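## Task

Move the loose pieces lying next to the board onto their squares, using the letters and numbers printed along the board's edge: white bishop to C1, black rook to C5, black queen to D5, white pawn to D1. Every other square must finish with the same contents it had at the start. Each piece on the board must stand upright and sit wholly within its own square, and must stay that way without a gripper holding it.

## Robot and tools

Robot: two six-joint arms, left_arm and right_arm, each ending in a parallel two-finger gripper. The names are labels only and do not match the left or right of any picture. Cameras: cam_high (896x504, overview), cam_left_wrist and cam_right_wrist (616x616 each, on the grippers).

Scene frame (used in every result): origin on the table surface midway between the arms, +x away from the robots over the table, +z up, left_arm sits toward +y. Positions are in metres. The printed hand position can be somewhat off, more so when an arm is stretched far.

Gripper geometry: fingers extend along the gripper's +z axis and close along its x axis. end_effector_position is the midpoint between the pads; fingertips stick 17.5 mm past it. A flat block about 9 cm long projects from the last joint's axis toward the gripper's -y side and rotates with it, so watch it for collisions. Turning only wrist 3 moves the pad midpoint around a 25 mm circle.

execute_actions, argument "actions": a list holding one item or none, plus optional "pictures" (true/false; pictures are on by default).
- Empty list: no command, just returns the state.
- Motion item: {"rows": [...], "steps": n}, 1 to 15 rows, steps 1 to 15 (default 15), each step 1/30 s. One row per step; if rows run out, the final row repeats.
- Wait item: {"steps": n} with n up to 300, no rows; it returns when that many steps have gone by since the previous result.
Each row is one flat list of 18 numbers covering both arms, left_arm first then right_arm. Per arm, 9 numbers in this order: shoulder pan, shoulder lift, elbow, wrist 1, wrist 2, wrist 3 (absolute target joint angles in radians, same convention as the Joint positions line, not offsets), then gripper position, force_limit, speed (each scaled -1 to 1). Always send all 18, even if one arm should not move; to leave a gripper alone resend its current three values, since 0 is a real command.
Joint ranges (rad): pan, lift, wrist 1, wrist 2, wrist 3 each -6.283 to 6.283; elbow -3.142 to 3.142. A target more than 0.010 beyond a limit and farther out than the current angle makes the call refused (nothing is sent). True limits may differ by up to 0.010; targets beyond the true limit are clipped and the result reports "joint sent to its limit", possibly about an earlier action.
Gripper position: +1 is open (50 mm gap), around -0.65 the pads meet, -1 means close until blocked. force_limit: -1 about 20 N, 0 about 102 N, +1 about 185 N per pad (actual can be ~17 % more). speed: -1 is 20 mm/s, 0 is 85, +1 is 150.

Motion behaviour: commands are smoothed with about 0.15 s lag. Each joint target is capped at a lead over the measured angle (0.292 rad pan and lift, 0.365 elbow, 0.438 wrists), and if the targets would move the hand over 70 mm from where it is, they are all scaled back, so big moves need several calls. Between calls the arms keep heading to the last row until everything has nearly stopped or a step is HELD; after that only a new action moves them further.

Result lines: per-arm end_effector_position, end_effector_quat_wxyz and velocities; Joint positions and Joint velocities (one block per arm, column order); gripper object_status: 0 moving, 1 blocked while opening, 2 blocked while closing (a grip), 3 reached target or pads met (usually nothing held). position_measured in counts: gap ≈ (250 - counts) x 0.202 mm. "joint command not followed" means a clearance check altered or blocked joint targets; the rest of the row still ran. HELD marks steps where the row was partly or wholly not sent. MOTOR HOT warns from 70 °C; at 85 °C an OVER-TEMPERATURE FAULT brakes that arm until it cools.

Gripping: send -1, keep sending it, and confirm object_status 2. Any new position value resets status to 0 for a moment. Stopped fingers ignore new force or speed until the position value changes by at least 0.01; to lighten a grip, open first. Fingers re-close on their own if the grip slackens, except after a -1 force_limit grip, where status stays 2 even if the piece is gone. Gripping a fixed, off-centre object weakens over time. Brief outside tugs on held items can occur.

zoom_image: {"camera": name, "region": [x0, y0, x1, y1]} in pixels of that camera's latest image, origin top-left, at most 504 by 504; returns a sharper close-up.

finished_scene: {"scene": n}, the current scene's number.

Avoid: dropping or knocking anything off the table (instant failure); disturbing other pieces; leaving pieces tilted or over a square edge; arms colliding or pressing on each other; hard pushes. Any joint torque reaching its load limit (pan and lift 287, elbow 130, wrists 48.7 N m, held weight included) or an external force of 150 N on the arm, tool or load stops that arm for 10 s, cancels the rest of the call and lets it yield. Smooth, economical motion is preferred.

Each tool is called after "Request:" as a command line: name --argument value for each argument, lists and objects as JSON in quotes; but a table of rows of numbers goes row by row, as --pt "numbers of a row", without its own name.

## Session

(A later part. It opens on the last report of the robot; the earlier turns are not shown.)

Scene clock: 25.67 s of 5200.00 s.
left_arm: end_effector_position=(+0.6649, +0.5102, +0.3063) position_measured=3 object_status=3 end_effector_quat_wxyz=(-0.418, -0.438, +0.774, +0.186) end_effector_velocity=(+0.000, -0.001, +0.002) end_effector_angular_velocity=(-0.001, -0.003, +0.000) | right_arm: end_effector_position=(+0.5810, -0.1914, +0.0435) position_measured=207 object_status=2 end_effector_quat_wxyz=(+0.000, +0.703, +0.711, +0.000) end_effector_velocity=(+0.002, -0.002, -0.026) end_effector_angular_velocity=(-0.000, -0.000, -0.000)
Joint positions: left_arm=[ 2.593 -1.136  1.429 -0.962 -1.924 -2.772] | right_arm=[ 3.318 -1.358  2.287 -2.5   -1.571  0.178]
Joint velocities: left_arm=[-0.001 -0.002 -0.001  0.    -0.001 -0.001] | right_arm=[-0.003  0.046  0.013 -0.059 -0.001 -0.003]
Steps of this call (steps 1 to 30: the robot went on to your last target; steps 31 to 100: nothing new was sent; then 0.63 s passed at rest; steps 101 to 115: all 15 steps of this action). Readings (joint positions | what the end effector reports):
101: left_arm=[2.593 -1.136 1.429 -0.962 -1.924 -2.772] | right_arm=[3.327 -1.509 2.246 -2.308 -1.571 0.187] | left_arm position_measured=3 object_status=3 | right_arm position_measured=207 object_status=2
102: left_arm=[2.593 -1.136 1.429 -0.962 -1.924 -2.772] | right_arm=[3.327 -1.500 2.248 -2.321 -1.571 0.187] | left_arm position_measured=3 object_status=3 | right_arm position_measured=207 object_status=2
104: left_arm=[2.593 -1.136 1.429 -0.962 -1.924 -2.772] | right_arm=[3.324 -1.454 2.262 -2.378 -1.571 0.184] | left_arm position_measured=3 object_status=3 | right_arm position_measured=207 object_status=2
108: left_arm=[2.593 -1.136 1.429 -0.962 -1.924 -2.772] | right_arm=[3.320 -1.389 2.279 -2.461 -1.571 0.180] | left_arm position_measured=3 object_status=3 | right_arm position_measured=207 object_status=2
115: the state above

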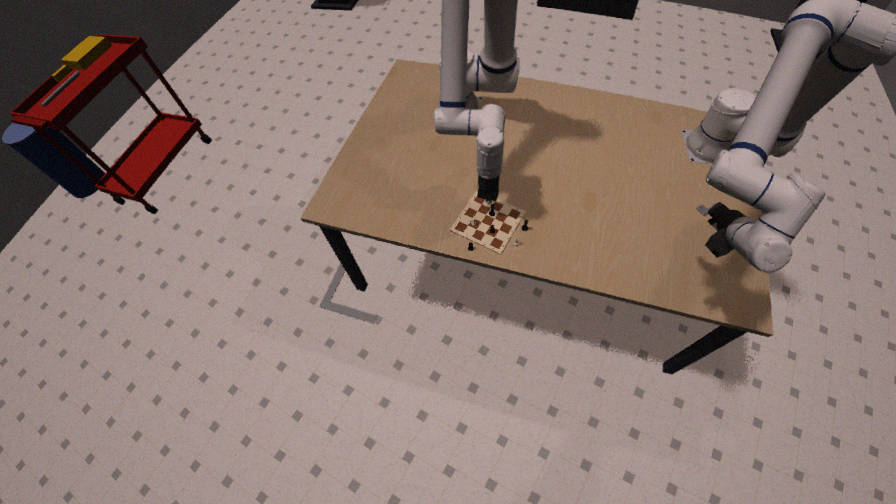

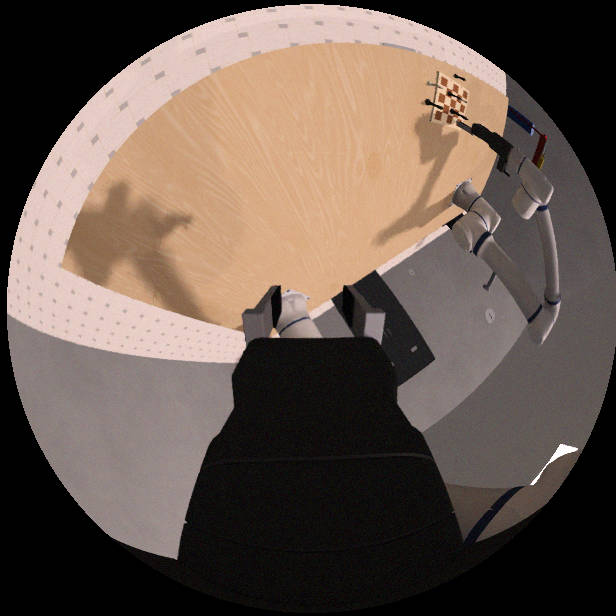

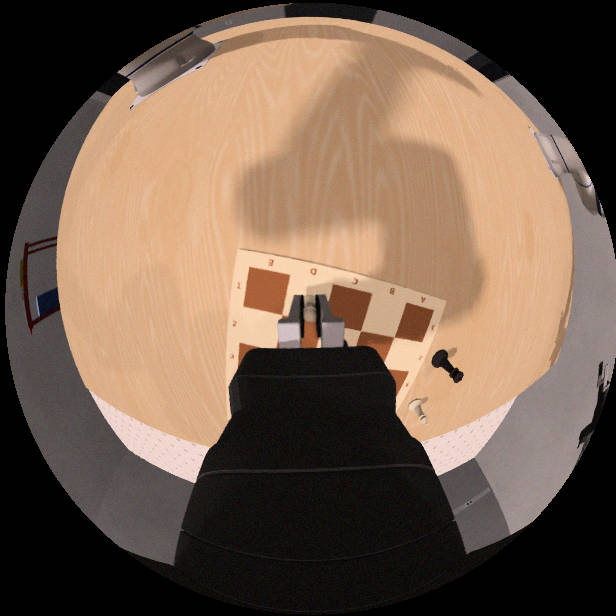

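Request:
execute_actions --actions '[{"rows":[[2.593,-1.136,1.429,-0.962,-1.924,-2.772,1,0,0,3.318,-1.3385,2.297,-2.5295,-1.571,0.178,-1,-0.3,0]]}]' --pictures false

Request:
execute_actions --actions '[{"rows":[[2.593,-1.136,1.429,-0.962,-1.924,-2.772,1,0,0,3.318,-1.3385,2.297,-2.5295,-1.571,0.178,0.3,-0.3,-0.5]]}]' --pictures false

Request:
execute_actions --actions '[{"rows":[[2.593,-1.136,1.429,-0.962,-1.924,-2.772,1,0,0,3.318,-1.496,2.23,-2.305,-1.571,0.178,0.3,-0.3,-0.5]]}]' --pictures false

Request:
execute_actions --actions '[{"rows":[[2.593,-1.136,1.429,-0.962,-1.924,-2.772,1,0,0,3.4727,-1.1937,1.835,-2.2123,-1.571,0.333,0.5,-0.3,0]]}]' --pictures false

Request:
execute_actions --actions '[{"steps":20}]'

Scene clock: 32.07 s of 5200.00 s.
left_arm: end_effector_position=(+0.6649, +0.5102, +0.3063) position_measured=3 object_status=3 end_effector_quat_wxyz=(-0.418, -0.438, +0.774, +0.186) end_effector_velocity=(+0.001, +0.000, +0.001) end_effector_angular_velocity=(-0.002, -0.002, +0.000) | right_arm: end_effector_position=(+0.5796, -0.1919, +0.0314) position_measured=207 object_status=2 end_effector_quat_wxyz=(+0.000, +0.703, +0.711, +0.000) end_effector_velocity=(-0.001, +0.000, -0.002) end_effector_angular_velocity=(+0.001, +0.000, +0.001)
Joint positions: left_arm=[ 2.593 -1.136  1.429 -0.962 -1.924 -2.772] | right_arm=[ 3.318 -1.339  2.297 -2.529 -1.571  0.178]
Joint velocities: left_arm=[ 0.001  0.    -0.002  0.    -0.     0.001] | right_arm=[-0.     0.003  0.003 -0.006  0.001 -0.001]
Steps of this call (steps 1 to 15: the robot went on to your last target; steps 16 to 90: nothing new was sent; then 2.90 s passed at rest; steps 91 to 105: all 15 steps of this action). Readings (joint positions | what the end effector reports):
91: left_arm=[2.593 -1.136 1.429 -0.962 -1.924 -2.772] | right_arm=[3.318 -1.352 2.289 -2.508 -1.571 0.178] | left_arm position_measured=3 object_status=3 | right_arm position_measured=207 object_status=2
92: left_arm=[2.593 -1.136 1.429 -0.962 -1.924 -2.772] | right_arm=[3.318 -1.350 2.290 -2.512 -1.571 0.178] | left_arm position_measured=3 object_status=3 | right_arm position_measured=207 object_status=2
94: left_arm=[2.593 -1.136 1.429 -0.962 -1.924 -2.772] | right_arm=[3.318 -1.345 2.293 -2.519 -1.571 0.178] | left_arm position_measured=3 object_status=3 | right_arm position_measured=207 object_status=2
98: left_arm=[2.593 -1.136 1.429 -0.962 -1.924 -2.772] | right_arm=[3.318 -1.341 2.295 -2.526 -1.571 0.178] | left_arm position_measured=3 object_status=3 | right_arm position_measured=207 object_status=2
105: the state above

Scene clock: 32.57 s of 5200.00 s.
left_arm: end_effector_position=(+0.6649, +0.5102, +0.3063) position_measured=3 object_status=3 end_effector_quat_wxyz=(-0.418, -0.438, +0.774, +0.186) end_effector_velocity=(+0.000, -0.000, +0.001) end_effector_angular_velocity=(-0.001, -0.002, -0.001) | right_arm: end_effector_position=(+0.5792, -0.1920, +0.0308) position_measured=107 object_status=0 end_effector_quat_wxyz=(+0.000, +0.703, +0.711, -0.000) end_effector_velocity=(+0.001, +0.000, +0.001) end_effector_angular_velocity=(+0.001, -0.002, +0.000)
Joint positions: left_arm=[ 2.593 -1.136  1.429 -0.962 -1.924 -2.772] | right_arm=[ 3.318 -1.338  2.297 -2.529 -1.571  0.178]
Joint velocities: left_arm=[-0.    -0.001 -0.001  0.     0.     0.   ] | right_arm=[-0.    -0.    -0.001 -0.     0.    -0.   ]
Steps of this call (steps 1 to 15: all 15 steps of this action). Readings (joint positions | what the end effector reports):
1: left_arm=[2.593 -1.136 1.429 -0.962 -1.924 -2.772] | right_arm=[3.318 -1.339 2.297 -2.529 -1.571 0.178] | left_arm position_measured=3 object_status=3 | right_arm position_measured=205 object_status=0
2: left_arm=[2.593 -1.136 1.429 -0.962 -1.924 -2.772] | right_arm=[3.318 -1.339 2.297 -2.529 -1.571 0.178] | left_arm position_measured=3 object_status=3 | right_arm position_measured=197 object_status=0
4: left_arm=[2.593 -1.136 1.429 -0.962 -1.924 -2.772] | right_arm=[3.318 -1.338 2.297 -2.529 -1.571 0.178] | left_arm position_measured=3 object_status=3 | right_arm position_measured=180 object_status=0
8: left_arm=[2.593 -1.136 1.429 -0.962 -1.924 -2.772] | right_arm=[3.318 -1.338 2.297 -2.529 -1.571 0.178] | left_arm position_measured=3 object_status=3 | right_arm position_measured=145 object_status=0
15: the state above

Scene clock: 33.07 s of 5200.00 s.
left_arm: end_effector_position=(+0.6649, +0.5102, +0.3063) position_measured=3 object_status=3 end_effector_quat_wxyz=(-0.418, -0.438, +0.774, +0.186) end_effector_velocity=(+0.000, -0.001, +0.000) end_effector_angular_velocity=(+0.001, -0.001, -0.001) | right_arm: end_effector_position=(+0.5798, -0.1919, +0.1262) position_measured=107 object_status=3 end_effector_quat_wxyz=(+0.000, +0.703, +0.711, -0.000) end_effector_velocity=(-0.003, -0.000, +0.034) end_effector_angular_velocity=(+0.001, -0.002, +0.001)
Joint positions: left_arm=[ 2.593 -1.136  1.429 -0.962 -1.924 -2.772] | right_arm=[ 3.318 -1.489  2.233 -2.314 -1.571  0.178]
Joint velocities: left_arm=[-0.001 -0.    -0.    -0.     0.    -0.001] | right_arm=[ 0.    -0.052 -0.022  0.071  0.    -0.   ]
Steps of this call (steps 1 to 15: all 15 steps of this action). Readings (joint positions | what the end effector reports):
1: left_arm=[2.593 -1.136 1.429 -0.962 -1.924 -2.772] | right_arm=[3.318 -1.339 2.297 -2.529 -1.571 0.178] | left_arm position_measured=3 object_status=3 | right_arm position_measured=107 object_status=0
2: left_arm=[2.593 -1.136 1.429 -0.962 -1.924 -2.772] | right_arm=[3.318 -1.349 2.293 -2.514 -1.571 0.178] | left_arm position_measured=3 object_status=3 | right_arm position_measured=107 object_status=0
4: left_arm=[2.593 -1.136 1.429 -0.962 -1.924 -2.772] | right_arm=[3.318 -1.391 2.274 -2.455 -1.571 0.178] | left_arm position_measured=3 object_status=3 | right_arm position_measured=107 object_status=3
8: left_arm=[2.593 -1.136 1.429 -0.962 -1.924 -2.772] | right_arm=[3.318 -1.457 2.247 -2.362 -1.571 0.178] | left_arm position_measured=3 object_status=3 | right_arm position_measured=107 object_status=3
15: the state above

Scene clock: 33.57 s of 5200.00 s.
left_arm: end_effector_position=(+0.6649, +0.5102, +0.3063) position_measured=3 object_status=3 end_effector_quat_wxyz=(-0.418, -0.438, +0.774, +0.186) end_effector_velocity=(+0.000, -0.001, -0.000) end_effector_angular_velocity=(-0.001, -0.000, +0.001) | right_arm: end_effector_position=(+0.7028, -0.0749, +0.1330) position_measured=78 object_status=3 end_effector_quat_wxyz=(-0.000, +0.703, +0.711, -0.000) end_effector_velocity=(+0.227, +0.274, -0.016) end_effector_angular_velocity=(+0.002, -0.008, +0.001)
Joint positions: left_arm=[ 2.593 -1.136  1.429 -0.962 -1.924 -2.772] | right_arm=[ 3.441 -1.255  1.918 -2.233 -1.571  0.301]
Joint velocities: left_arm=[-0.     0.     0.    -0.001 -0.001  0.   ] | right_arm=[ 0.252  0.484 -0.653  0.161  0.     0.251]
Steps of this call (steps 1 to 15: all 15 steps of this action). Readings (joint positions | what the end effector reports):
1: left_arm=[2.593 -1.136 1.429 -0.962 -1.924 -2.772] | right_arm=[3.318 -1.491 2.232 -2.312 -1.571 0.178] | left_arm position_measured=3 object_status=3 | right_arm position_measured=104 object_status=0
2: left_arm=[2.593 -1.136 1.429 -0.962 -1.924 -2.772] | right_arm=[3.323 -1.482 2.220 -2.307 -1.571 0.183] | left_arm position_measured=3 object_status=3 | right_arm position_measured=90 object_status=0
4: left_arm=[2.593 -1.136 1.429 -0.962 -1.924 -2.772] | right_arm=[3.344 -1.442 2.169 -2.295 -1.571 0.204] | left_arm position_measured=3 object_status=3 | right_arm position_measured=78 object_status=0
8: left_arm=[2.593 -1.136 1.429 -0.962 -1.924 -2.772] | right_arm=[3.379 -1.374 2.078 -2.272 -1.571 0.239] | left_arm position_measured=3 object_status=3 | right_arm position_measured=78 object_status=0
15: the state above

Scene clock: 34.23 s of 5200.00 s.
left_arm: end_effector_position=(+0.6649, +0.5102, +0.3063) position_measured=3 object_status=3 end_effector_quat_wxyz=(-0.418, -0.438, +0.774, +0.186) end_effector_velocity=(-0.000, +0.000, -0.000) end_effector_angular_velocity=(+0.001, +0.000, +0.001) | right_arm: end_effector_position=(+0.7303, -0.0394, +0.1299) position_measured=78 object_status=3 end_effector_quat_wxyz=(+0.000, +0.703, +0.711, +0.000) end_effector_velocity=(+0.001, +0.001, -0.001) end_effector_angular_velocity=(-0.001, +0.002, -0.000)
Joint positions: left_arm=[ 2.593 -1.136  1.429 -0.962 -1.924 -2.772] | right_arm=[ 3.473 -1.194  1.835 -2.212 -1.571  0.333]
Joint velocities: left_arm=[ 0.    -0.     0.001 -0.     0.    -0.001] | right_arm=[ 0.002  0.004 -0.003  0.001 -0.     0.002]
Steps of this call (steps 1 to 20: the robot went on to your last target). Readings (joint positions | what the end effector reports):
1: left_arm=[2.593 -1.136 1.429 -0.962 -1.924 -2.772] | right_arm=[3.448 -1.241 1.899 -2.228 -1.571 0.308] | left_arm position_measured=3 object_status=3 | right_arm position_measured=78 object_status=3
2: left_arm=[2.593 -1.136 1.429 -0.962 -1.924 -2.772] | right_arm=[3.454 -1.230 1.884 -2.224 -1.571 0.314] | left_arm position_measured=3 object_status=3 | right_arm position_measured=78 object_status=3
4: left_arm=[2.593 -1.136 1.429 -0.962 -1.924 -2.772] | right_arm=[3.461 -1.215 1.864 -2.220 -1.571 0.322] | left_arm position_measured=3 object_status=3 | right_arm position_measured=78 object_status=3
8: left_arm=[2.593 -1.136 1.429 -0.962 -1.924 -2.772] | right_arm=[3.469 -1.201 1.845 -2.215 -1.571 0.329] | left_arm position_measured=3 object_status=3 | right_arm position_measured=78 object_status=3
20: the state above

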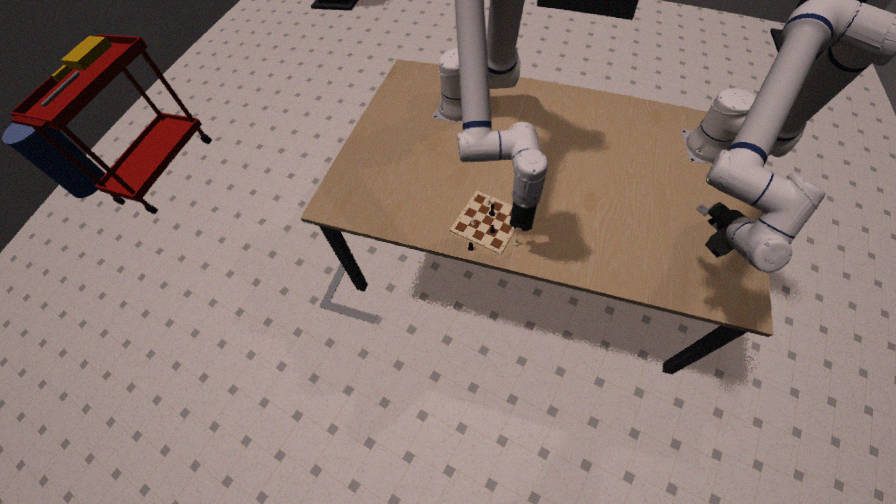

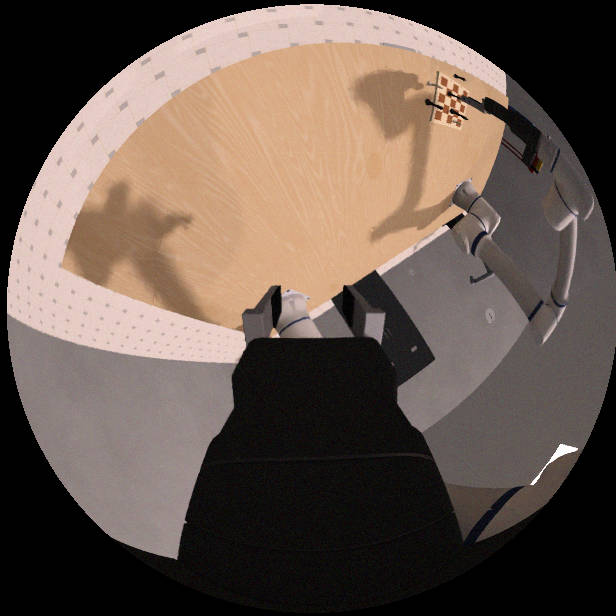

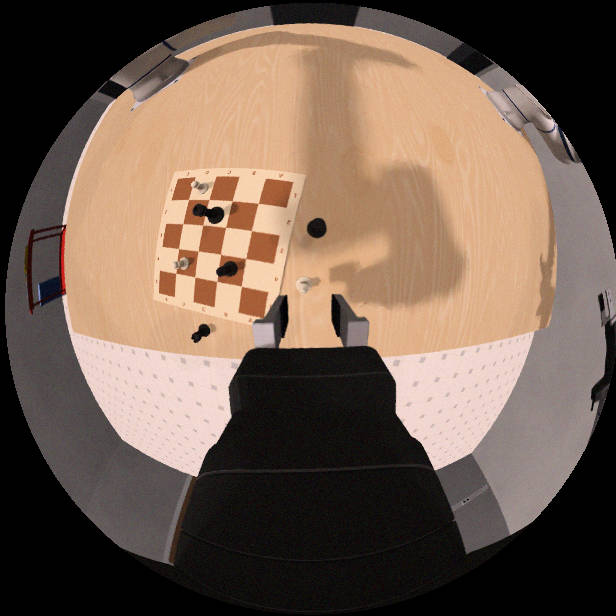

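Request:
execute_actions --actions '[{"rows":[[2.593,-1.136,1.429,-0.962,-1.924,-2.772,1,0,0,3.4657,-1.0907,1.8924,-2.3727,-1.571,0.326,0.5,-0.3,0]]}]' --pictures false

Request:
execute_actions --actions '[{"steps":10}]'

Request:
execute_actions --actions '[{"rows":[[2.593,-1.136,1.429,-0.962,-1.924,-2.772,1,0,0,3.4657,-1.0907,1.8924,-2.3727,-1.571,0.326,-1,-0.3,0]]}]' --pictures false

Request:
execute_actions --actions '[{"rows":[[2.593,-1.136,1.429,-0.962,-1.924,-2.772,1,0,0,3.4657,-1.21,1.832,-2.193,-1.571,0.326,-1,-0.3,0]]}]' --pictures false

Request:
execute_actions --actions '[{"rows":[[2.593,-1.136,1.429,-0.962,-1.924,-2.772,1,0,0,3.3748,-1.455,2.184,-2.3,-1.571,0.235,-1,-0.3,0]]}]' --pictures false

Request:
execute_actions --actions '[{"steps":18}]' --pictures false

Request:
execute_actions --actions '[{"rows":[[2.593,-1.136,1.429,-0.962,-1.924,-2.772,1,0,0,3.3748,-1.334,2.238,-2.475,-1.571,0.235,-1,-0.3,0]]}]'

Request:
zoom_image --camera "cam_right_wrist" --region '[230,230,400,350]'

Scene clock: 41.73 s of 5200.00 s.
left_arm: end_effector_position=(+0.6649, +0.5102, +0.3063) position_measured=3 object_status=3 end_effector_quat_wxyz=(-0.418, -0.438, +0.774, +0.186) end_effector_velocity=(-0.000, -0.002, +0.001) end_effector_angular_velocity=(+0.000, -0.001, -0.002) | right_arm: end_effector_position=(+0.7311, -0.0447, +0.0384) position_measured=78 object_status=3 end_effector_quat_wxyz=(+0.000, +0.703, +0.711, +0.000) end_effector_velocity=(-0.001, -0.002, -0.026) end_effector_angular_velocity=(+0.001, -0.001, +0.000)
Joint positions: left_arm=[ 2.593 -1.136  1.429 -0.962 -1.924 -2.772] | right_arm=[ 3.466 -1.095  1.89  -2.367 -1.571  0.326]
Joint velocities: left_arm=[-0.003 -0.    -0.001  0.001 -0.    -0.001] | right_arm=[-0.002  0.029  0.015 -0.046  0.    -0.002]
Steps of this call (steps 1 to 15: the robot went on to your last target; steps 16 to 90: nothing new was sent; then 4.00 s passed at rest; steps 91 to 105: all 15 steps of this action). Readings (joint positions | what the end effector reports):
91: left_arm=[2.593 -1.136 1.429 -0.962 -1.924 -2.772] | right_arm=[3.473 -1.193 1.835 -2.213 -1.571 0.333] | left_arm position_measured=3 object_status=3 | right_arm position_measured=78 object_status=3
92: left_arm=[2.593 -1.136 1.429 -0.962 -1.924 -2.772] | right_arm=[3.472 -1.184 1.839 -2.229 -1.571 0.333] | left_arm position_measured=3 object_status=3 | right_arm position_measured=78 object_status=3
94: left_arm=[2.593 -1.136 1.429 -0.962 -1.924 -2.772] | right_arm=[3.470 -1.154 1.858 -2.272 -1.571 0.331] | left_arm position_measured=3 object_status=3 | right_arm position_measured=78 object_status=3
98: left_arm=[2.593 -1.136 1.429 -0.962 -1.924 -2.772] | right_arm=[3.467 -1.114 1.879 -2.336 -1.571 0.328] | left_arm position_measured=3 object_status=3 | right_arm position_measured=78 object_status=3
105: the state above

Scene clock: 42.07 s of 5200.00 s.
left_arm: end_effector_position=(+0.6649, +0.5102, +0.3063) position_measured=3 object_status=3 end_effector_quat_wxyz=(-0.418, -0.438, +0.774, +0.186) end_effector_velocity=(-0.000, +0.000, -0.001) end_effector_angular_velocity=(+0.001, +0.002, -0.000) | right_arm: end_effector_position=(+0.7308, -0.0450, +0.0352) position_measured=78 object_status=3 end_effector_quat_wxyz=(+0.000, +0.703, +0.711, +0.000) end_effector_velocity=(+0.000, -0.000, -0.001) end_effector_angular_velocity=(+0.000, -0.001, +0.001)
Joint positions: left_arm=[ 2.593 -1.136  1.429 -0.962 -1.924 -2.772] | right_arm=[ 3.466 -1.091  1.892 -2.372 -1.571  0.326]
Joint velocities: left_arm=[-0.     0.001  0.     0.001  0.    -0.   ] | right_arm=[-0.     0.001  0.001 -0.003 -0.    -0.001]
Steps of this call (steps 1 to 10: the robot went on to your last target). Readings (joint positions | what the end effector reports):
1: left_arm=[2.593 -1.136 1.429 -0.962 -1.924 -2.772] | right_arm=[3.466 -1.094 1.891 -2.368 -1.571 0.326] | left_arm position_measured=3 object_status=3 | right_arm position_measured=78 object_status=3
2: left_arm=[2.593 -1.136 1.429 -0.962 -1.924 -2.772] | right_arm=[3.466 -1.093 1.891 -2.369 -1.571 0.326] | left_arm position_measured=3 object_status=3 | right_arm position_measured=78 object_status=3
4: left_arm=[2.593 -1.136 1.429 -0.962 -1.924 -2.772] | right_arm=[3.466 -1.092 1.892 -2.371 -1.571 0.326] | left_arm position_measured=3 object_status=3 | right_arm position_measured=78 object_status=3
8: left_arm=[2.593 -1.136 1.429 -0.962 -1.924 -2.772] | right_arm=[3.466 -1.091 1.892 -2.372 -1.571 0.326] | left_arm position_measured=3 object_status=3 | right_arm position_measured=78 object_status=3
10: the state above

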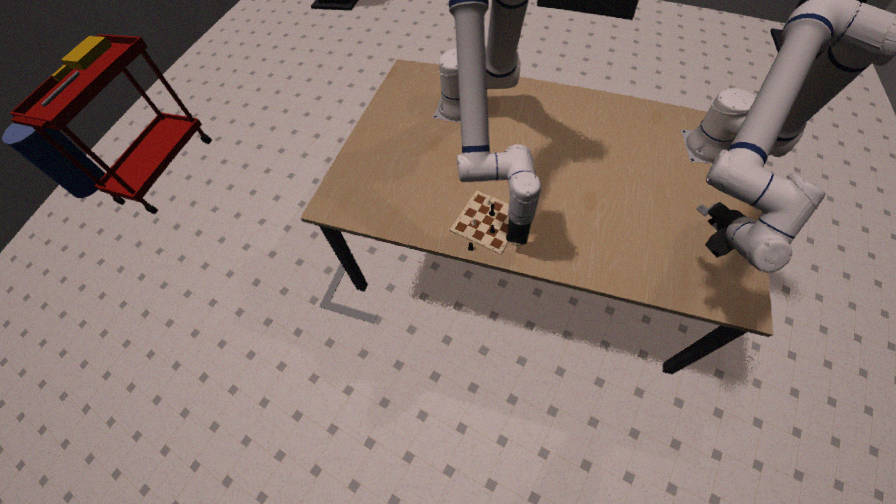

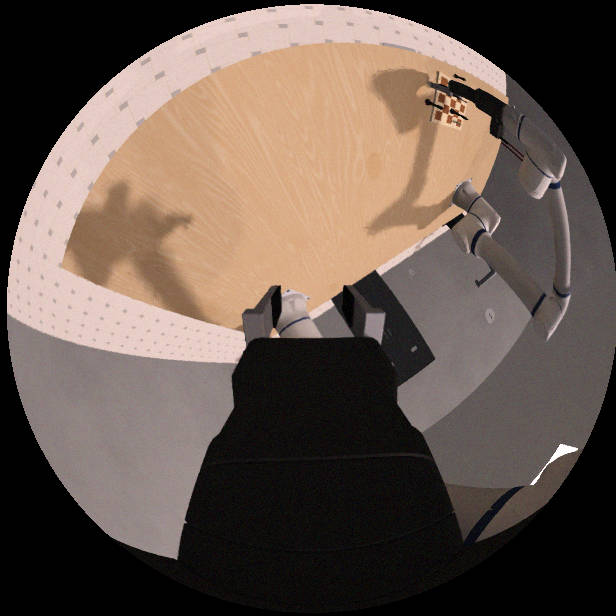

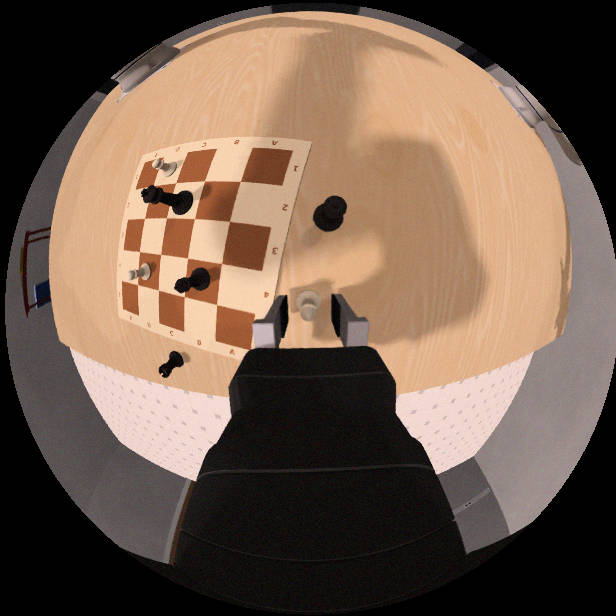

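Scene clock: 42.57 s of 5200.00 s.
left_arm: end_effector_position=(+0.6649, +0.5102, +0.3063) position_measured=3 object_status=3 end_effector_quat_wxyz=(-0.418, -0.438, +0.774, +0.186) end_effector_velocity=(+0.000, +0.000, +0.000) end_effector_angular_velocity=(+0.000, -0.000, -0.000) | right_arm: end_effector_position=(+0.7308, -0.0450, +0.0349) position_measured=203 object_status=0 end_effector_quat_wxyz=(+0.000, +0.703, +0.711, +0.000) end_effector_velocity=(-0.001, -0.000, -0.001) end_effector_angular_velocity=(-0.000, +0.001, +0.000)
Joint positions: left_arm=[ 2.593 -1.136  1.429 -0.962 -1.924 -2.772] | right_arm=[ 3.466 -1.091  1.892 -2.373 -1.571  0.326]
Joint velocities: left_arm=[ 0. -0. -0.  0.  0. -0.] | right_arm=[ 0.     0.     0.001 -0.     0.    -0.   ]
Steps of this call (steps 1 to 15: all 15 steps of this action). Readings (joint positions | what the end effector reports):
1: left_arm=[2.593 -1.136 1.429 -0.962 -1.924 -2.772] | right_arm=[3.466 -1.091 1.892 -2.372 -1.571 0.326] | left_arm position_measured=3 object_status=3 | right_arm position_measured=81 object_status=0
2: left_arm=[2.593 -1.136 1.429 -0.962 -1.924 -2.772] | right_arm=[3.466 -1.091 1.892 -2.372 -1.571 0.326] | left_arm position_measured=3 object_status=3 | right_arm position_measured=95 object_status=0
4: left_arm=[2.593 -1.136 1.429 -0.962 -1.924 -2.772] | right_arm=[3.466 -1.091 1.892 -2.373 -1.571 0.326] | left_arm position_measured=3 object_status=3 | right_arm position_measured=123 object_status=0
8: left_arm=[2.593 -1.136 1.429 -0.962 -1.924 -2.772] | right_arm=[3.466 -1.091 1.892 -2.373 -1.571 0.326] | left_arm position_measured=3 object_status=3 | right_arm position_measured=180 object_status=0
15: the state above

Scene clock: 43.07 s of 5200.00 s.
left_arm: end_effector_position=(+0.6649, +0.5102, +0.3063) position_measured=3 object_status=3 end_effector_quat_wxyz=(-0.418, -0.438, +0.774, +0.186) end_effector_velocity=(+0.001, +0.001, -0.000) end_effector_angular_velocity=(-0.001, -0.000, +0.001) | right_arm: end_effector_position=(+0.7311, -0.0449, +0.1377) position_measured=203 object_status=2 end_effector_quat_wxyz=(+0.000, +0.703, +0.711, -0.000) end_effector_velocity=(-0.003, -0.001, +0.034) end_effector_angular_velocity=(+0.000, +0.001, -0.000)
Joint positions: left_arm=[ 2.593 -1.136  1.429 -0.962 -1.924 -2.772] | right_arm=[ 3.466 -1.205  1.835 -2.201 -1.571  0.326]
Joint velocities: left_arm=[ 0.001  0.001 -0.001 -0.     0.     0.001] | right_arm=[ 0.    -0.037 -0.019  0.058  0.001  0.   ]
Steps of this call (steps 1 to 15: all 15 steps of this action). Readings (joint positions | what the end effector reports):
1: left_arm=[2.593 -1.136 1.429 -0.962 -1.924 -2.772] | right_arm=[3.466 -1.091 1.892 -2.372 -1.571 0.326] | left_arm position_measured=3 object_status=3 | right_arm position_measured=203 object_status=2
2: left_arm=[2.593 -1.136 1.429 -0.962 -1.924 -2.772] | right_arm=[3.466 -1.100 1.889 -2.356 -1.571 0.326] | left_arm position_measured=3 object_status=3 | right_arm position_measured=203 object_status=2
4: left_arm=[2.593 -1.136 1.429 -0.962 -1.924 -2.772] | right_arm=[3.466 -1.131 1.871 -2.313 -1.571 0.326] | left_arm position_measured=3 object_status=3 | right_arm position_measured=203 object_status=2
8: left_arm=[2.593 -1.136 1.429 -0.962 -1.924 -2.772] | right_arm=[3.466 -1.179 1.847 -2.239 -1.571 0.326] | left_arm position_measured=3 object_status=3 | right_arm position_measured=203 object_status=2
15: the state above

Scene clock: 43.57 s of 5200.00 s.
left_arm: end_effector_position=(+0.6649, +0.5102, +0.3063) position_measured=3 object_status=3 end_effector_quat_wxyz=(-0.418, -0.438, +0.774, +0.186) end_effector_velocity=(-0.000, -0.000, -0.000) end_effector_angular_velocity=(+0.001, +0.001, +0.000) | right_arm: end_effector_position=(+0.6073, -0.1429, +0.1332) position_measured=203 object_status=2 end_effector_quat_wxyz=(+0.000, +0.703, +0.711, +0.000) end_effector_velocity=(-0.140, -0.093, -0.018) end_effector_angular_velocity=(+0.001, -0.005, -0.001)
Joint positions: left_arm=[ 2.593 -1.136  1.429 -0.962 -1.924 -2.772] | right_arm=[ 3.386 -1.425  2.141 -2.288 -1.571  0.246]
Joint velocities: left_arm=[-0.     0.001  0.     0.    -0.    -0.   ] | right_arm=[-0.086 -0.232  0.323 -0.096 -0.    -0.085]
Steps of this call (steps 1 to 15: all 15 steps of this action). Readings (joint positions | what the end effector reports):
1: left_arm=[2.593 -1.136 1.429 -0.962 -1.924 -2.772] | right_arm=[3.466 -1.206 1.834 -2.199 -1.571 0.326] | left_arm position_measured=3 object_status=3 | right_arm position_measured=203 object_status=2
2: left_arm=[2.593 -1.136 1.429 -0.962 -1.924 -2.772] | right_arm=[3.462 -1.216 1.846 -2.202 -1.571 0.322] | left_arm position_measured=3 object_status=3 | right_arm position_measured=203 object_status=2
4: left_arm=[2.593 -1.136 1.429 -0.962 -1.924 -2.772] | right_arm=[3.449 -1.253 1.899 -2.217 -1.571 0.309] | left_arm position_measured=3 object_status=3 | right_arm position_measured=203 object_status=2
8: left_arm=[2.593 -1.136 1.429 -0.962 -1.924 -2.772] | right_arm=[3.424 -1.321 1.996 -2.245 -1.571 0.284] | left_arm position_measured=3 object_status=3 | right_arm position_measured=203 object_status=2
15: the state above

Scene clock: 44.17 s of 5200.00 s.
left_arm: end_effector_position=(+0.6649, +0.5102, +0.3063) position_measured=3 object_status=3 end_effector_quat_wxyz=(-0.418, -0.438, +0.774, +0.186) end_effector_velocity=(+0.000, -0.001, -0.001) end_effector_angular_velocity=(+0.000, +0.001, -0.001) | right_arm: end_effector_position=(+0.5887, -0.1548, +0.1303) position_measured=203 object_status=2 end_effector_quat_wxyz=(+0.000, +0.703, +0.711, +0.000) end_effector_velocity=(-0.000, -0.000, -0.000) end_effector_angular_velocity=(+0.001, +0.000, +0.001)
Joint positions: left_arm=[ 2.593 -1.136  1.429 -0.962 -1.924 -2.772] | right_arm=[ 3.375 -1.455  2.184 -2.3   -1.571  0.235]
Joint velocities: left_arm=[-0.001  0.002 -0.001  0.     0.     0.   ] | right_arm=[-0.001 -0.001  0.001 -0.001  0.001 -0.001]
Steps of this call (steps 1 to 18: the robot went on to your last target). Readings (joint positions | what the end effector reports):
1: left_arm=[2.593 -1.136 1.429 -0.962 -1.924 -2.772] | right_arm=[3.383 -1.432 2.151 -2.290 -1.571 0.244] | left_arm position_measured=3 object_status=3 | right_arm position_measured=203 object_status=2
2: left_arm=[2.593 -1.136 1.429 -0.962 -1.924 -2.772] | right_arm=[3.381 -1.437 2.158 -2.293 -1.571 0.242] | left_arm position_measured=3 object_status=3 | right_arm position_measured=203 object_status=2
4: left_arm=[2.593 -1.136 1.429 -0.962 -1.924 -2.772] | right_arm=[3.379 -1.444 2.169 -2.296 -1.571 0.239] | left_arm position_measured=3 object_status=3 | right_arm position_measured=203 object_status=2
8: left_arm=[2.593 -1.136 1.429 -0.962 -1.924 -2.772] | right_arm=[3.376 -1.451 2.179 -2.298 -1.571 0.236] | left_arm position_measured=3 object_status=3 | right_arm position_measured=203 object_status=2
18: the state above

Scene clock: 44.67 s of 5200.00 s.
left_arm: end_effector_position=(+0.6649, +0.5102, +0.3063) position_measured=3 object_status=3 end_effector_quat_wxyz=(-0.418, -0.438, +0.774, +0.186) end_effector_velocity=(-0.000, -0.000, -0.000) end_effector_angular_velocity=(+0.000, +0.001, -0.000) | right_arm: end_effector_position=(+0.5893, -0.1548, +0.0516) position_measured=203 object_status=2 end_effector_quat_wxyz=(+0.000, +0.703, +0.711, +0.000) end_effector_velocity=(-0.002, -0.001, -0.022) end_effector_angular_velocity=(-0.001, +0.002, +0.000)
Joint positions: left_arm=[ 2.593 -1.136  1.429 -0.962 -1.924 -2.772] | right_arm=[ 3.375 -1.338  2.236 -2.469 -1.571  0.235]
Joint velocities: left_arm=[-0.  0.  0.  0.  0.  0.] | right_arm=[-0.     0.033  0.015 -0.046 -0.001 -0.   ]
Steps of this call (steps 1 to 15: all 15 steps of this action). Readings (joint positions | what the end effector reports):
1: left_arm=[2.593 -1.136 1.429 -0.962 -1.924 -2.772] | right_arm=[3.375 -1.455 2.184 -2.300 -1.571 0.235] | left_arm position_measured=3 object_status=3 | right_arm position_measured=203 object_status=2
2: left_arm=[2.593 -1.136 1.429 -0.962 -1.924 -2.772] | right_arm=[3.375 -1.445 2.188 -2.316 -1.571 0.235] | left_arm position_measured=3 object_status=3 | right_arm position_measured=203 object_status=2
4: left_arm=[2.593 -1.136 1.429 -0.962 -1.924 -2.772] | right_arm=[3.375 -1.405 2.207 -2.372 -1.571 0.235] | left_arm position_measured=3 object_status=3 | right_arm position_measured=203 object_status=2
8: left_arm=[2.593 -1.136 1.429 -0.962 -1.924 -2.772] | right_arm=[3.375 -1.359 2.227 -2.438 -1.571 0.235] | left_arm position_measured=3 object_status=3 | right_arm position_measured=203 object_status=2
15: the state above

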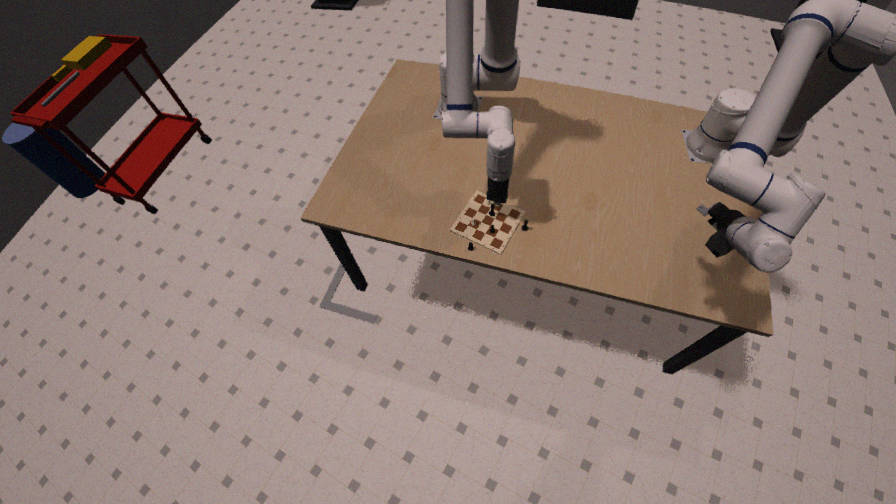

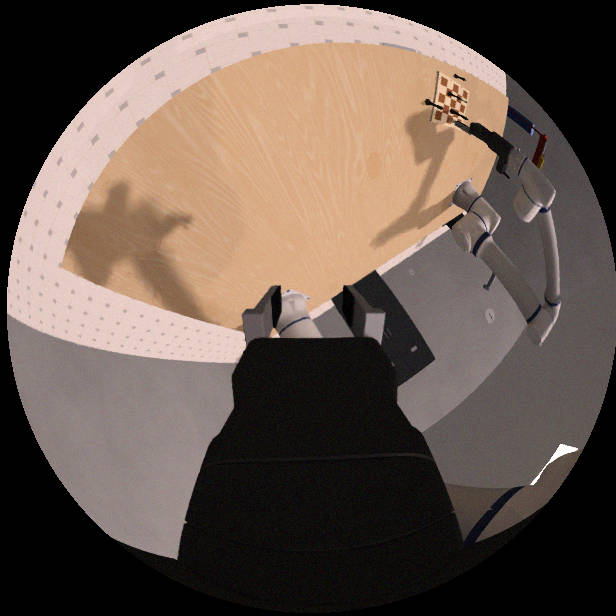

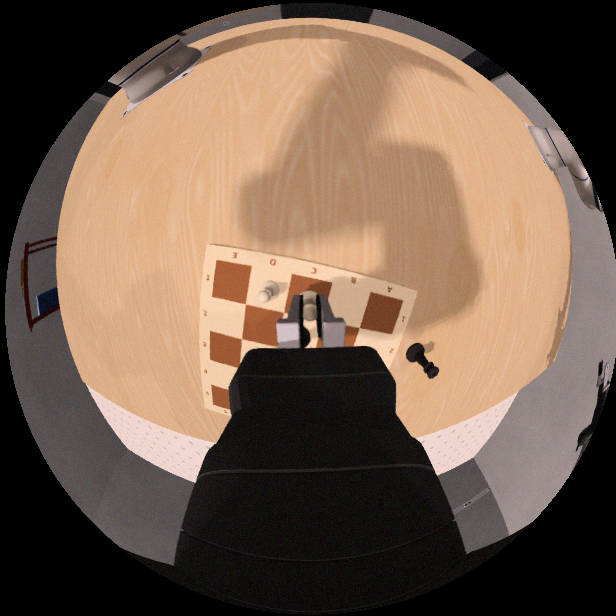

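Region (230, 230, 400, 350) of cam_right_wrist's 616x616 image, scaled by 2.965, with more detail than that image has; it fills the top 356 rows of this view, and the rest is white.

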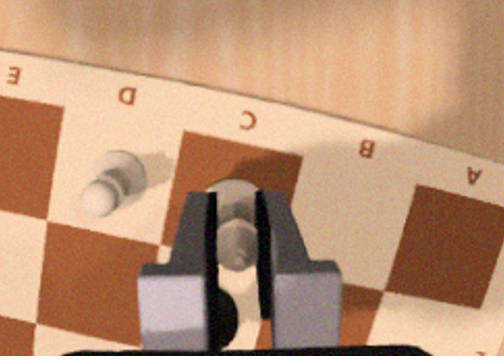

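Request:
execute_actions --actions '[{"rows":[[2.593,-1.136,1.429,-0.962,-1.924,-2.772,1,0,0,3.3748,-1.3205,2.247,-2.4975,-1.571,0.235,-1,-0.3,0]]}]' --pictures false

Request:
execute_actions --actions '[{"rows":[[2.593,-1.136,1.429,-0.962,-1.924,-2.772,1,0,0,3.3748,-1.3205,2.247,-2.4975,-1.571,0.235,0.1,-0.3,-0.5]]}]' --pictures false

Request:
execute_actions --actions '[{"rows":[[2.593,-1.136,1.429,-0.962,-1.924,-2.772,1,0,0,3.3748,-1.458,2.188,-2.301,-1.571,0.235,0.1,-0.3,-0.5]]}]' --pictures false

Request:
execute_actions --actions '[{"rows":[[2.593,-1.136,1.429,-0.962,-1.924,-2.772,1,0,0,3.2584,-1.2123,1.8626,-2.2213,-1.571,0.118,0.5,-0.3,0]]}]' --pictures false

Request:
execute_actions --actions '[{"steps":20}]'

Scene clock: 50.50 s of 5200.00 s.
left_arm: end_effector_position=(+0.6649, +0.5102, +0.3063) position_measured=3 object_status=3 end_effector_quat_wxyz=(-0.418, -0.438, +0.774, +0.186) end_effector_velocity=(+0.001, -0.000, -0.001) end_effector_angular_velocity=(+0.000, +0.001, +0.000) | right_arm: end_effector_position=(+0.5872, -0.1552, +0.0395) position_measured=203 object_status=2 end_effector_quat_wxyz=(+0.000, +0.703, +0.711, +0.000) end_effector_velocity=(-0.000, +0.000, -0.002) end_effector_angular_velocity=(+0.002, -0.000, +0.000)
Joint positions: left_arm=[ 2.593 -1.136  1.429 -0.962 -1.924 -2.772] | right_arm=[ 3.375 -1.321  2.247 -2.497 -1.571  0.235]
Joint velocities: left_arm=[ 0.     0.002 -0.001  0.     0.    -0.   ] | right_arm=[ 0.     0.003  0.002 -0.005  0.001 -0.   ]
Steps of this call (steps 1 to 15: the robot went on to your last target; steps 16 to 90: nothing new was sent; then 2.33 s passed at rest; steps 91 to 105: all 15 steps of this action). Readings (joint positions | what the end effector reports):
91: left_arm=[2.593 -1.136 1.429 -0.962 -1.924 -2.772] | right_arm=[3.375 -1.334 2.238 -2.475 -1.571 0.235] | left_arm position_measured=3 object_status=3 | right_arm position_measured=203 object_status=2
92: left_arm=[2.593 -1.136 1.429 -0.962 -1.924 -2.772] | right_arm=[3.375 -1.332 2.239 -2.479 -1.571 0.235] | left_arm position_measured=3 object_status=3 | right_arm position_measured=203 object_status=2
94: left_arm=[2.593 -1.136 1.429 -0.962 -1.924 -2.772] | right_arm=[3.375 -1.327 2.243 -2.486 -1.571 0.235] | left_arm position_measured=3 object_status=3 | right_arm position_measured=203 object_status=2
98: left_arm=[2.593 -1.136 1.429 -0.962 -1.924 -2.772] | right_arm=[3.375 -1.323 2.245 -2.494 -1.571 0.235] | left_arm position_measured=3 object_status=3 | right_arm position_measured=203 object_status=2
105: the state above

Scene clock: 51.00 s of 5200.00 s.
left_arm: end_effector_position=(+0.6649, +0.5102, +0.3063) position_measured=3 object_status=3 end_effector_quat_wxyz=(-0.418, -0.438, +0.774, +0.186) end_effector_velocity=(-0.000, +0.000, +0.000) end_effector_angular_velocity=(+0.001, +0.001, -0.000) | right_arm: end_effector_position=(+0.5868, -0.1553, +0.0389) position_measured=138 object_status=3 end_effector_quat_wxyz=(+0.000, +0.703, +0.711, -0.000) end_effector_velocity=(+0.001, +0.000, +0.001) end_effector_angular_velocity=(+0.000, -0.002, -0.000)
Joint positions: left_arm=[ 2.593 -1.136  1.429 -0.962 -1.924 -2.772] | right_arm=[ 3.375 -1.32   2.247 -2.497 -1.571  0.235]
Joint velocities: left_arm=[-0.    -0.     0.     0.001  0.    -0.001] | right_arm=[ 0.    -0.    -0.001 -0.    -0.     0.   ]
Steps of this call (steps 1 to 15: all 15 steps of this action). Readings (joint positions | what the end effector reports):
1: left_arm=[2.593 -1.136 1.429 -0.962 -1.924 -2.772] | right_arm=[3.375 -1.321 2.247 -2.497 -1.571 0.235] | left_arm position_measured=3 object_status=3 | right_arm position_measured=201 object_status=0
2: left_arm=[2.593 -1.136 1.429 -0.962 -1.924 -2.772] | right_arm=[3.375 -1.321 2.247 -2.497 -1.571 0.235] | left_arm position_measured=3 object_status=3 | right_arm position_measured=192 object_status=0
4: left_arm=[2.593 -1.136 1.429 -0.962 -1.924 -2.772] | right_arm=[3.375 -1.321 2.247 -2.497 -1.571 0.235] | left_arm position_measured=3 object_status=3 | right_arm position_measured=175 object_status=0
8: left_arm=[2.593 -1.136 1.429 -0.962 -1.924 -2.772] | right_arm=[3.375 -1.320 2.247 -2.497 -1.571 0.235] | left_arm position_measured=3 object_status=3 | right_arm position_measured=141 object_status=0
15: the state above

Scene clock: 51.50 s of 5200.00 s.
left_arm: end_effector_position=(+0.6649, +0.5102, +0.3063) position_measured=3 object_status=3 end_effector_quat_wxyz=(-0.418, -0.438, +0.774, +0.186) end_effector_velocity=(-0.000, -0.000, +0.001) end_effector_angular_velocity=(-0.001, -0.001, -0.000) | right_arm: end_effector_position=(+0.5867, -0.1554, +0.1265) position_measured=138 object_status=3 end_effector_quat_wxyz=(+0.000, +0.703, +0.711, -0.000) end_effector_velocity=(-0.002, -0.001, +0.026) end_effector_angular_velocity=(-0.001, +0.001, +0.000)
Joint positions: left_arm=[ 2.593 -1.136  1.429 -0.962 -1.924 -2.772] | right_arm=[ 3.375 -1.453  2.19  -2.308 -1.571  0.235]
Joint velocities: left_arm=[-0.    -0.001  0.     0.    -0.     0.001] | right_arm=[ 0.    -0.037 -0.018  0.056 -0.001 -0.   ]
Steps of this call (steps 1 to 15: all 15 steps of this action). Readings (joint positions | what the end effector reports):
1: left_arm=[2.593 -1.136 1.429 -0.962 -1.924 -2.772] | right_arm=[3.375 -1.321 2.247 -2.497 -1.571 0.235] | left_arm position_measured=3 object_status=3 | right_arm position_measured=138 object_status=3
2: left_arm=[2.593 -1.136 1.429 -0.962 -1.924 -2.772] | right_arm=[3.375 -1.330 2.243 -2.482 -1.571 0.235] | left_arm position_measured=3 object_status=3 | right_arm position_measured=138 object_status=3
4: left_arm=[2.593 -1.136 1.429 -0.962 -1.924 -2.772] | right_arm=[3.375 -1.371 2.224 -2.425 -1.571 0.235] | left_arm position_measured=3 object_status=3 | right_arm position_measured=138 object_status=3
8: left_arm=[2.593 -1.136 1.429 -0.962 -1.924 -2.772] | right_arm=[3.375 -1.427 2.201 -2.346 -1.571 0.235] | left_arm position_measured=3 object_status=3 | right_arm position_measured=138 object_status=3
15: the state above

Scene clock: 52.00 s of 5200.00 s.
left_arm: end_effector_position=(+0.6649, +0.5102, +0.3063) position_measured=3 object_status=3 end_effector_quat_wxyz=(-0.418, -0.438, +0.774, +0.186) end_effector_velocity=(+0.000, +0.001, +0.000) end_effector_angular_velocity=(-0.002, -0.001, -0.000) | right_arm: end_effector_position=(+0.7556, -0.1869, +0.1320) position_measured=78 object_status=3 end_effector_quat_wxyz=(+0.000, +0.703, +0.711, +0.000) end_effector_velocity=(+0.304, -0.088, -0.012) end_effector_angular_velocity=(+0.000, +0.001, -0.002)
Joint positions: left_arm=[ 2.593 -1.136  1.429 -0.962 -1.924 -2.772] | right_arm=[ 3.281 -1.259  1.925 -2.238 -1.571  0.14 ]
Joint velocities: left_arm=[ 0.001 -0.    -0.    -0.     0.     0.003] | right_arm=[-0.176  0.361 -0.488  0.127  0.    -0.174]
Steps of this call (steps 1 to 15: all 15 steps of this action). Readings (joint positions | what the end effector reports):
1: left_arm=[2.593 -1.136 1.429 -0.962 -1.924 -2.772] | right_arm=[3.375 -1.454 2.189 -2.307 -1.571 0.235] | left_arm position_measured=3 object_status=3 | right_arm position_measured=134 object_status=0
2: left_arm=[2.593 -1.136 1.429 -0.962 -1.924 -2.772] | right_arm=[3.371 -1.445 2.177 -2.302 -1.571 0.230] | left_arm position_measured=3 object_status=3 | right_arm position_measured=120 object_status=0
4: left_arm=[2.593 -1.136 1.429 -0.962 -1.924 -2.772] | right_arm=[3.355 -1.414 2.134 -2.292 -1.571 0.215] | left_arm position_measured=3 object_status=3 | right_arm position_measured=92 object_status=0
8: left_arm=[2.593 -1.136 1.429 -0.962 -1.924 -2.772] | right_arm=[3.328 -1.357 2.058 -2.272 -1.571 0.188] | left_arm position_measured=3 object_status=3 | right_arm position_measured=78 object_status=0
15: the state above

Scene clock: 52.67 s of 5200.00 s.
left_arm: end_effector_position=(+0.6649, +0.5102, +0.3063) position_measured=3 object_status=3 end_effector_quat_wxyz=(-0.418, -0.438, +0.774, +0.186) end_effector_velocity=(+0.000, +0.001, -0.002) end_effector_angular_velocity=(+0.000, +0.002, +0.001) | right_arm: end_effector_position=(+0.7939, -0.1987, +0.1299) position_measured=78 object_status=3 end_effector_quat_wxyz=(+0.000, +0.703, +0.712, +0.000) end_effector_velocity=(+0.002, -0.001, -0.001) end_effector_angular_velocity=(-0.000, +0.001, -0.000)
Joint positions: left_arm=[ 2.593 -1.136  1.429 -0.962 -1.924 -2.772] | right_arm=[ 3.259 -1.213  1.863 -2.221 -1.571  0.118]
Joint velocities: left_arm=[ 0.001  0.002  0.001 -0.001  0.     0.001] | right_arm=[-0.001  0.003 -0.003  0.001  0.    -0.001]
Steps of this call (steps 1 to 20: the robot went on to your last target). Readings (joint positions | what the end effector reports):
1: left_arm=[2.593 -1.136 1.429 -0.962 -1.924 -2.772] | right_arm=[3.275 -1.248 1.911 -2.234 -1.571 0.135] | left_arm position_measured=3 object_status=3 | right_arm position_measured=78 object_status=3
2: left_arm=[2.593 -1.136 1.429 -0.962 -1.924 -2.772] | right_arm=[3.272 -1.240 1.900 -2.231 -1.571 0.131] | left_arm position_measured=3 object_status=3 | right_arm position_measured=78 object_status=3
4: left_arm=[2.593 -1.136 1.429 -0.962 -1.924 -2.772] | right_arm=[3.266 -1.229 1.885 -2.227 -1.571 0.126] | left_arm position_measured=3 object_status=3 | right_arm position_measured=78 object_status=3
8: left_arm=[2.593 -1.136 1.429 -0.962 -1.924 -2.772] | right_arm=[3.261 -1.218 1.871 -2.223 -1.571 0.121] | left_arm position_measured=3 object_status=3 | right_arm position_measured=78 object_status=3
20: the state above

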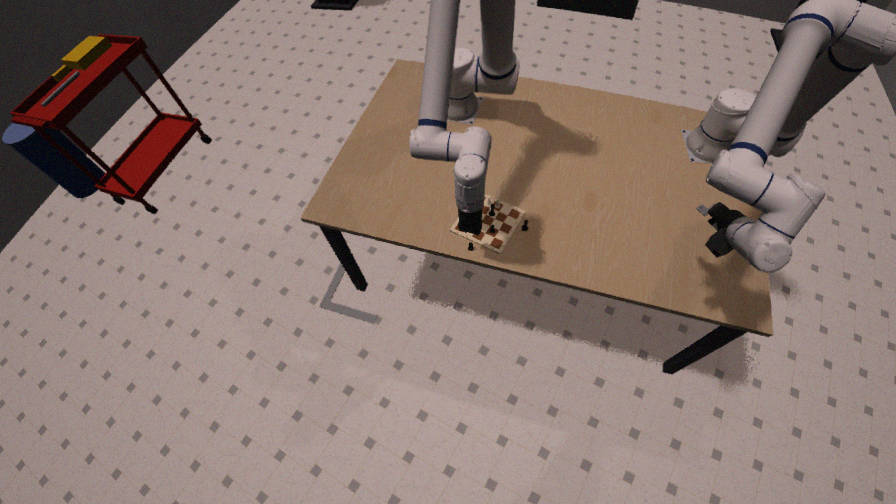

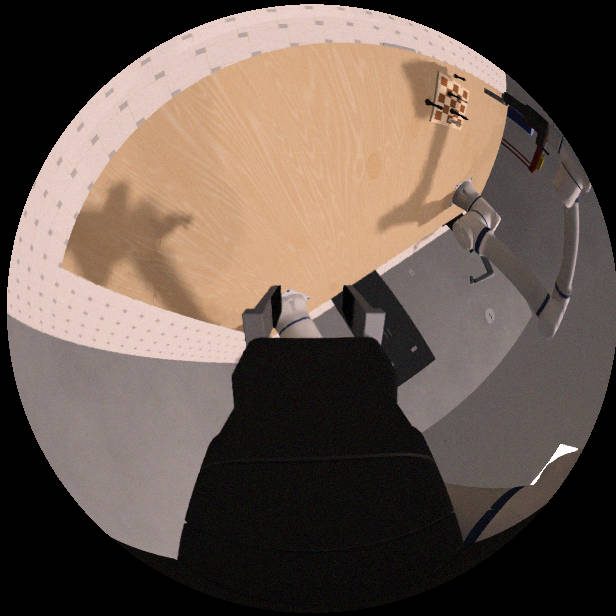

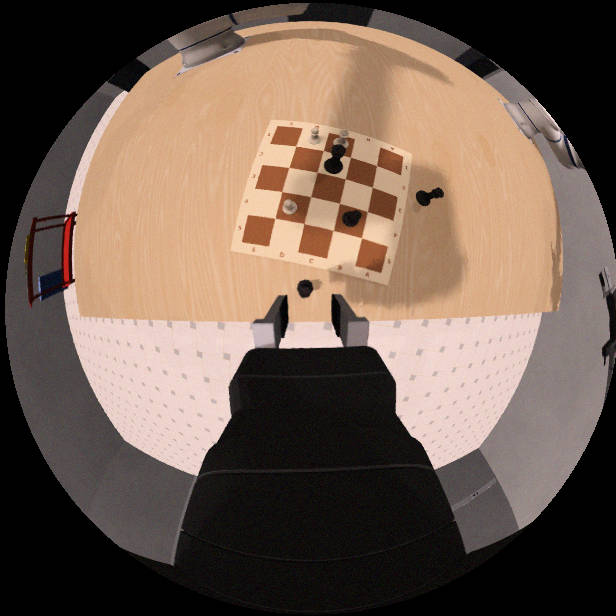

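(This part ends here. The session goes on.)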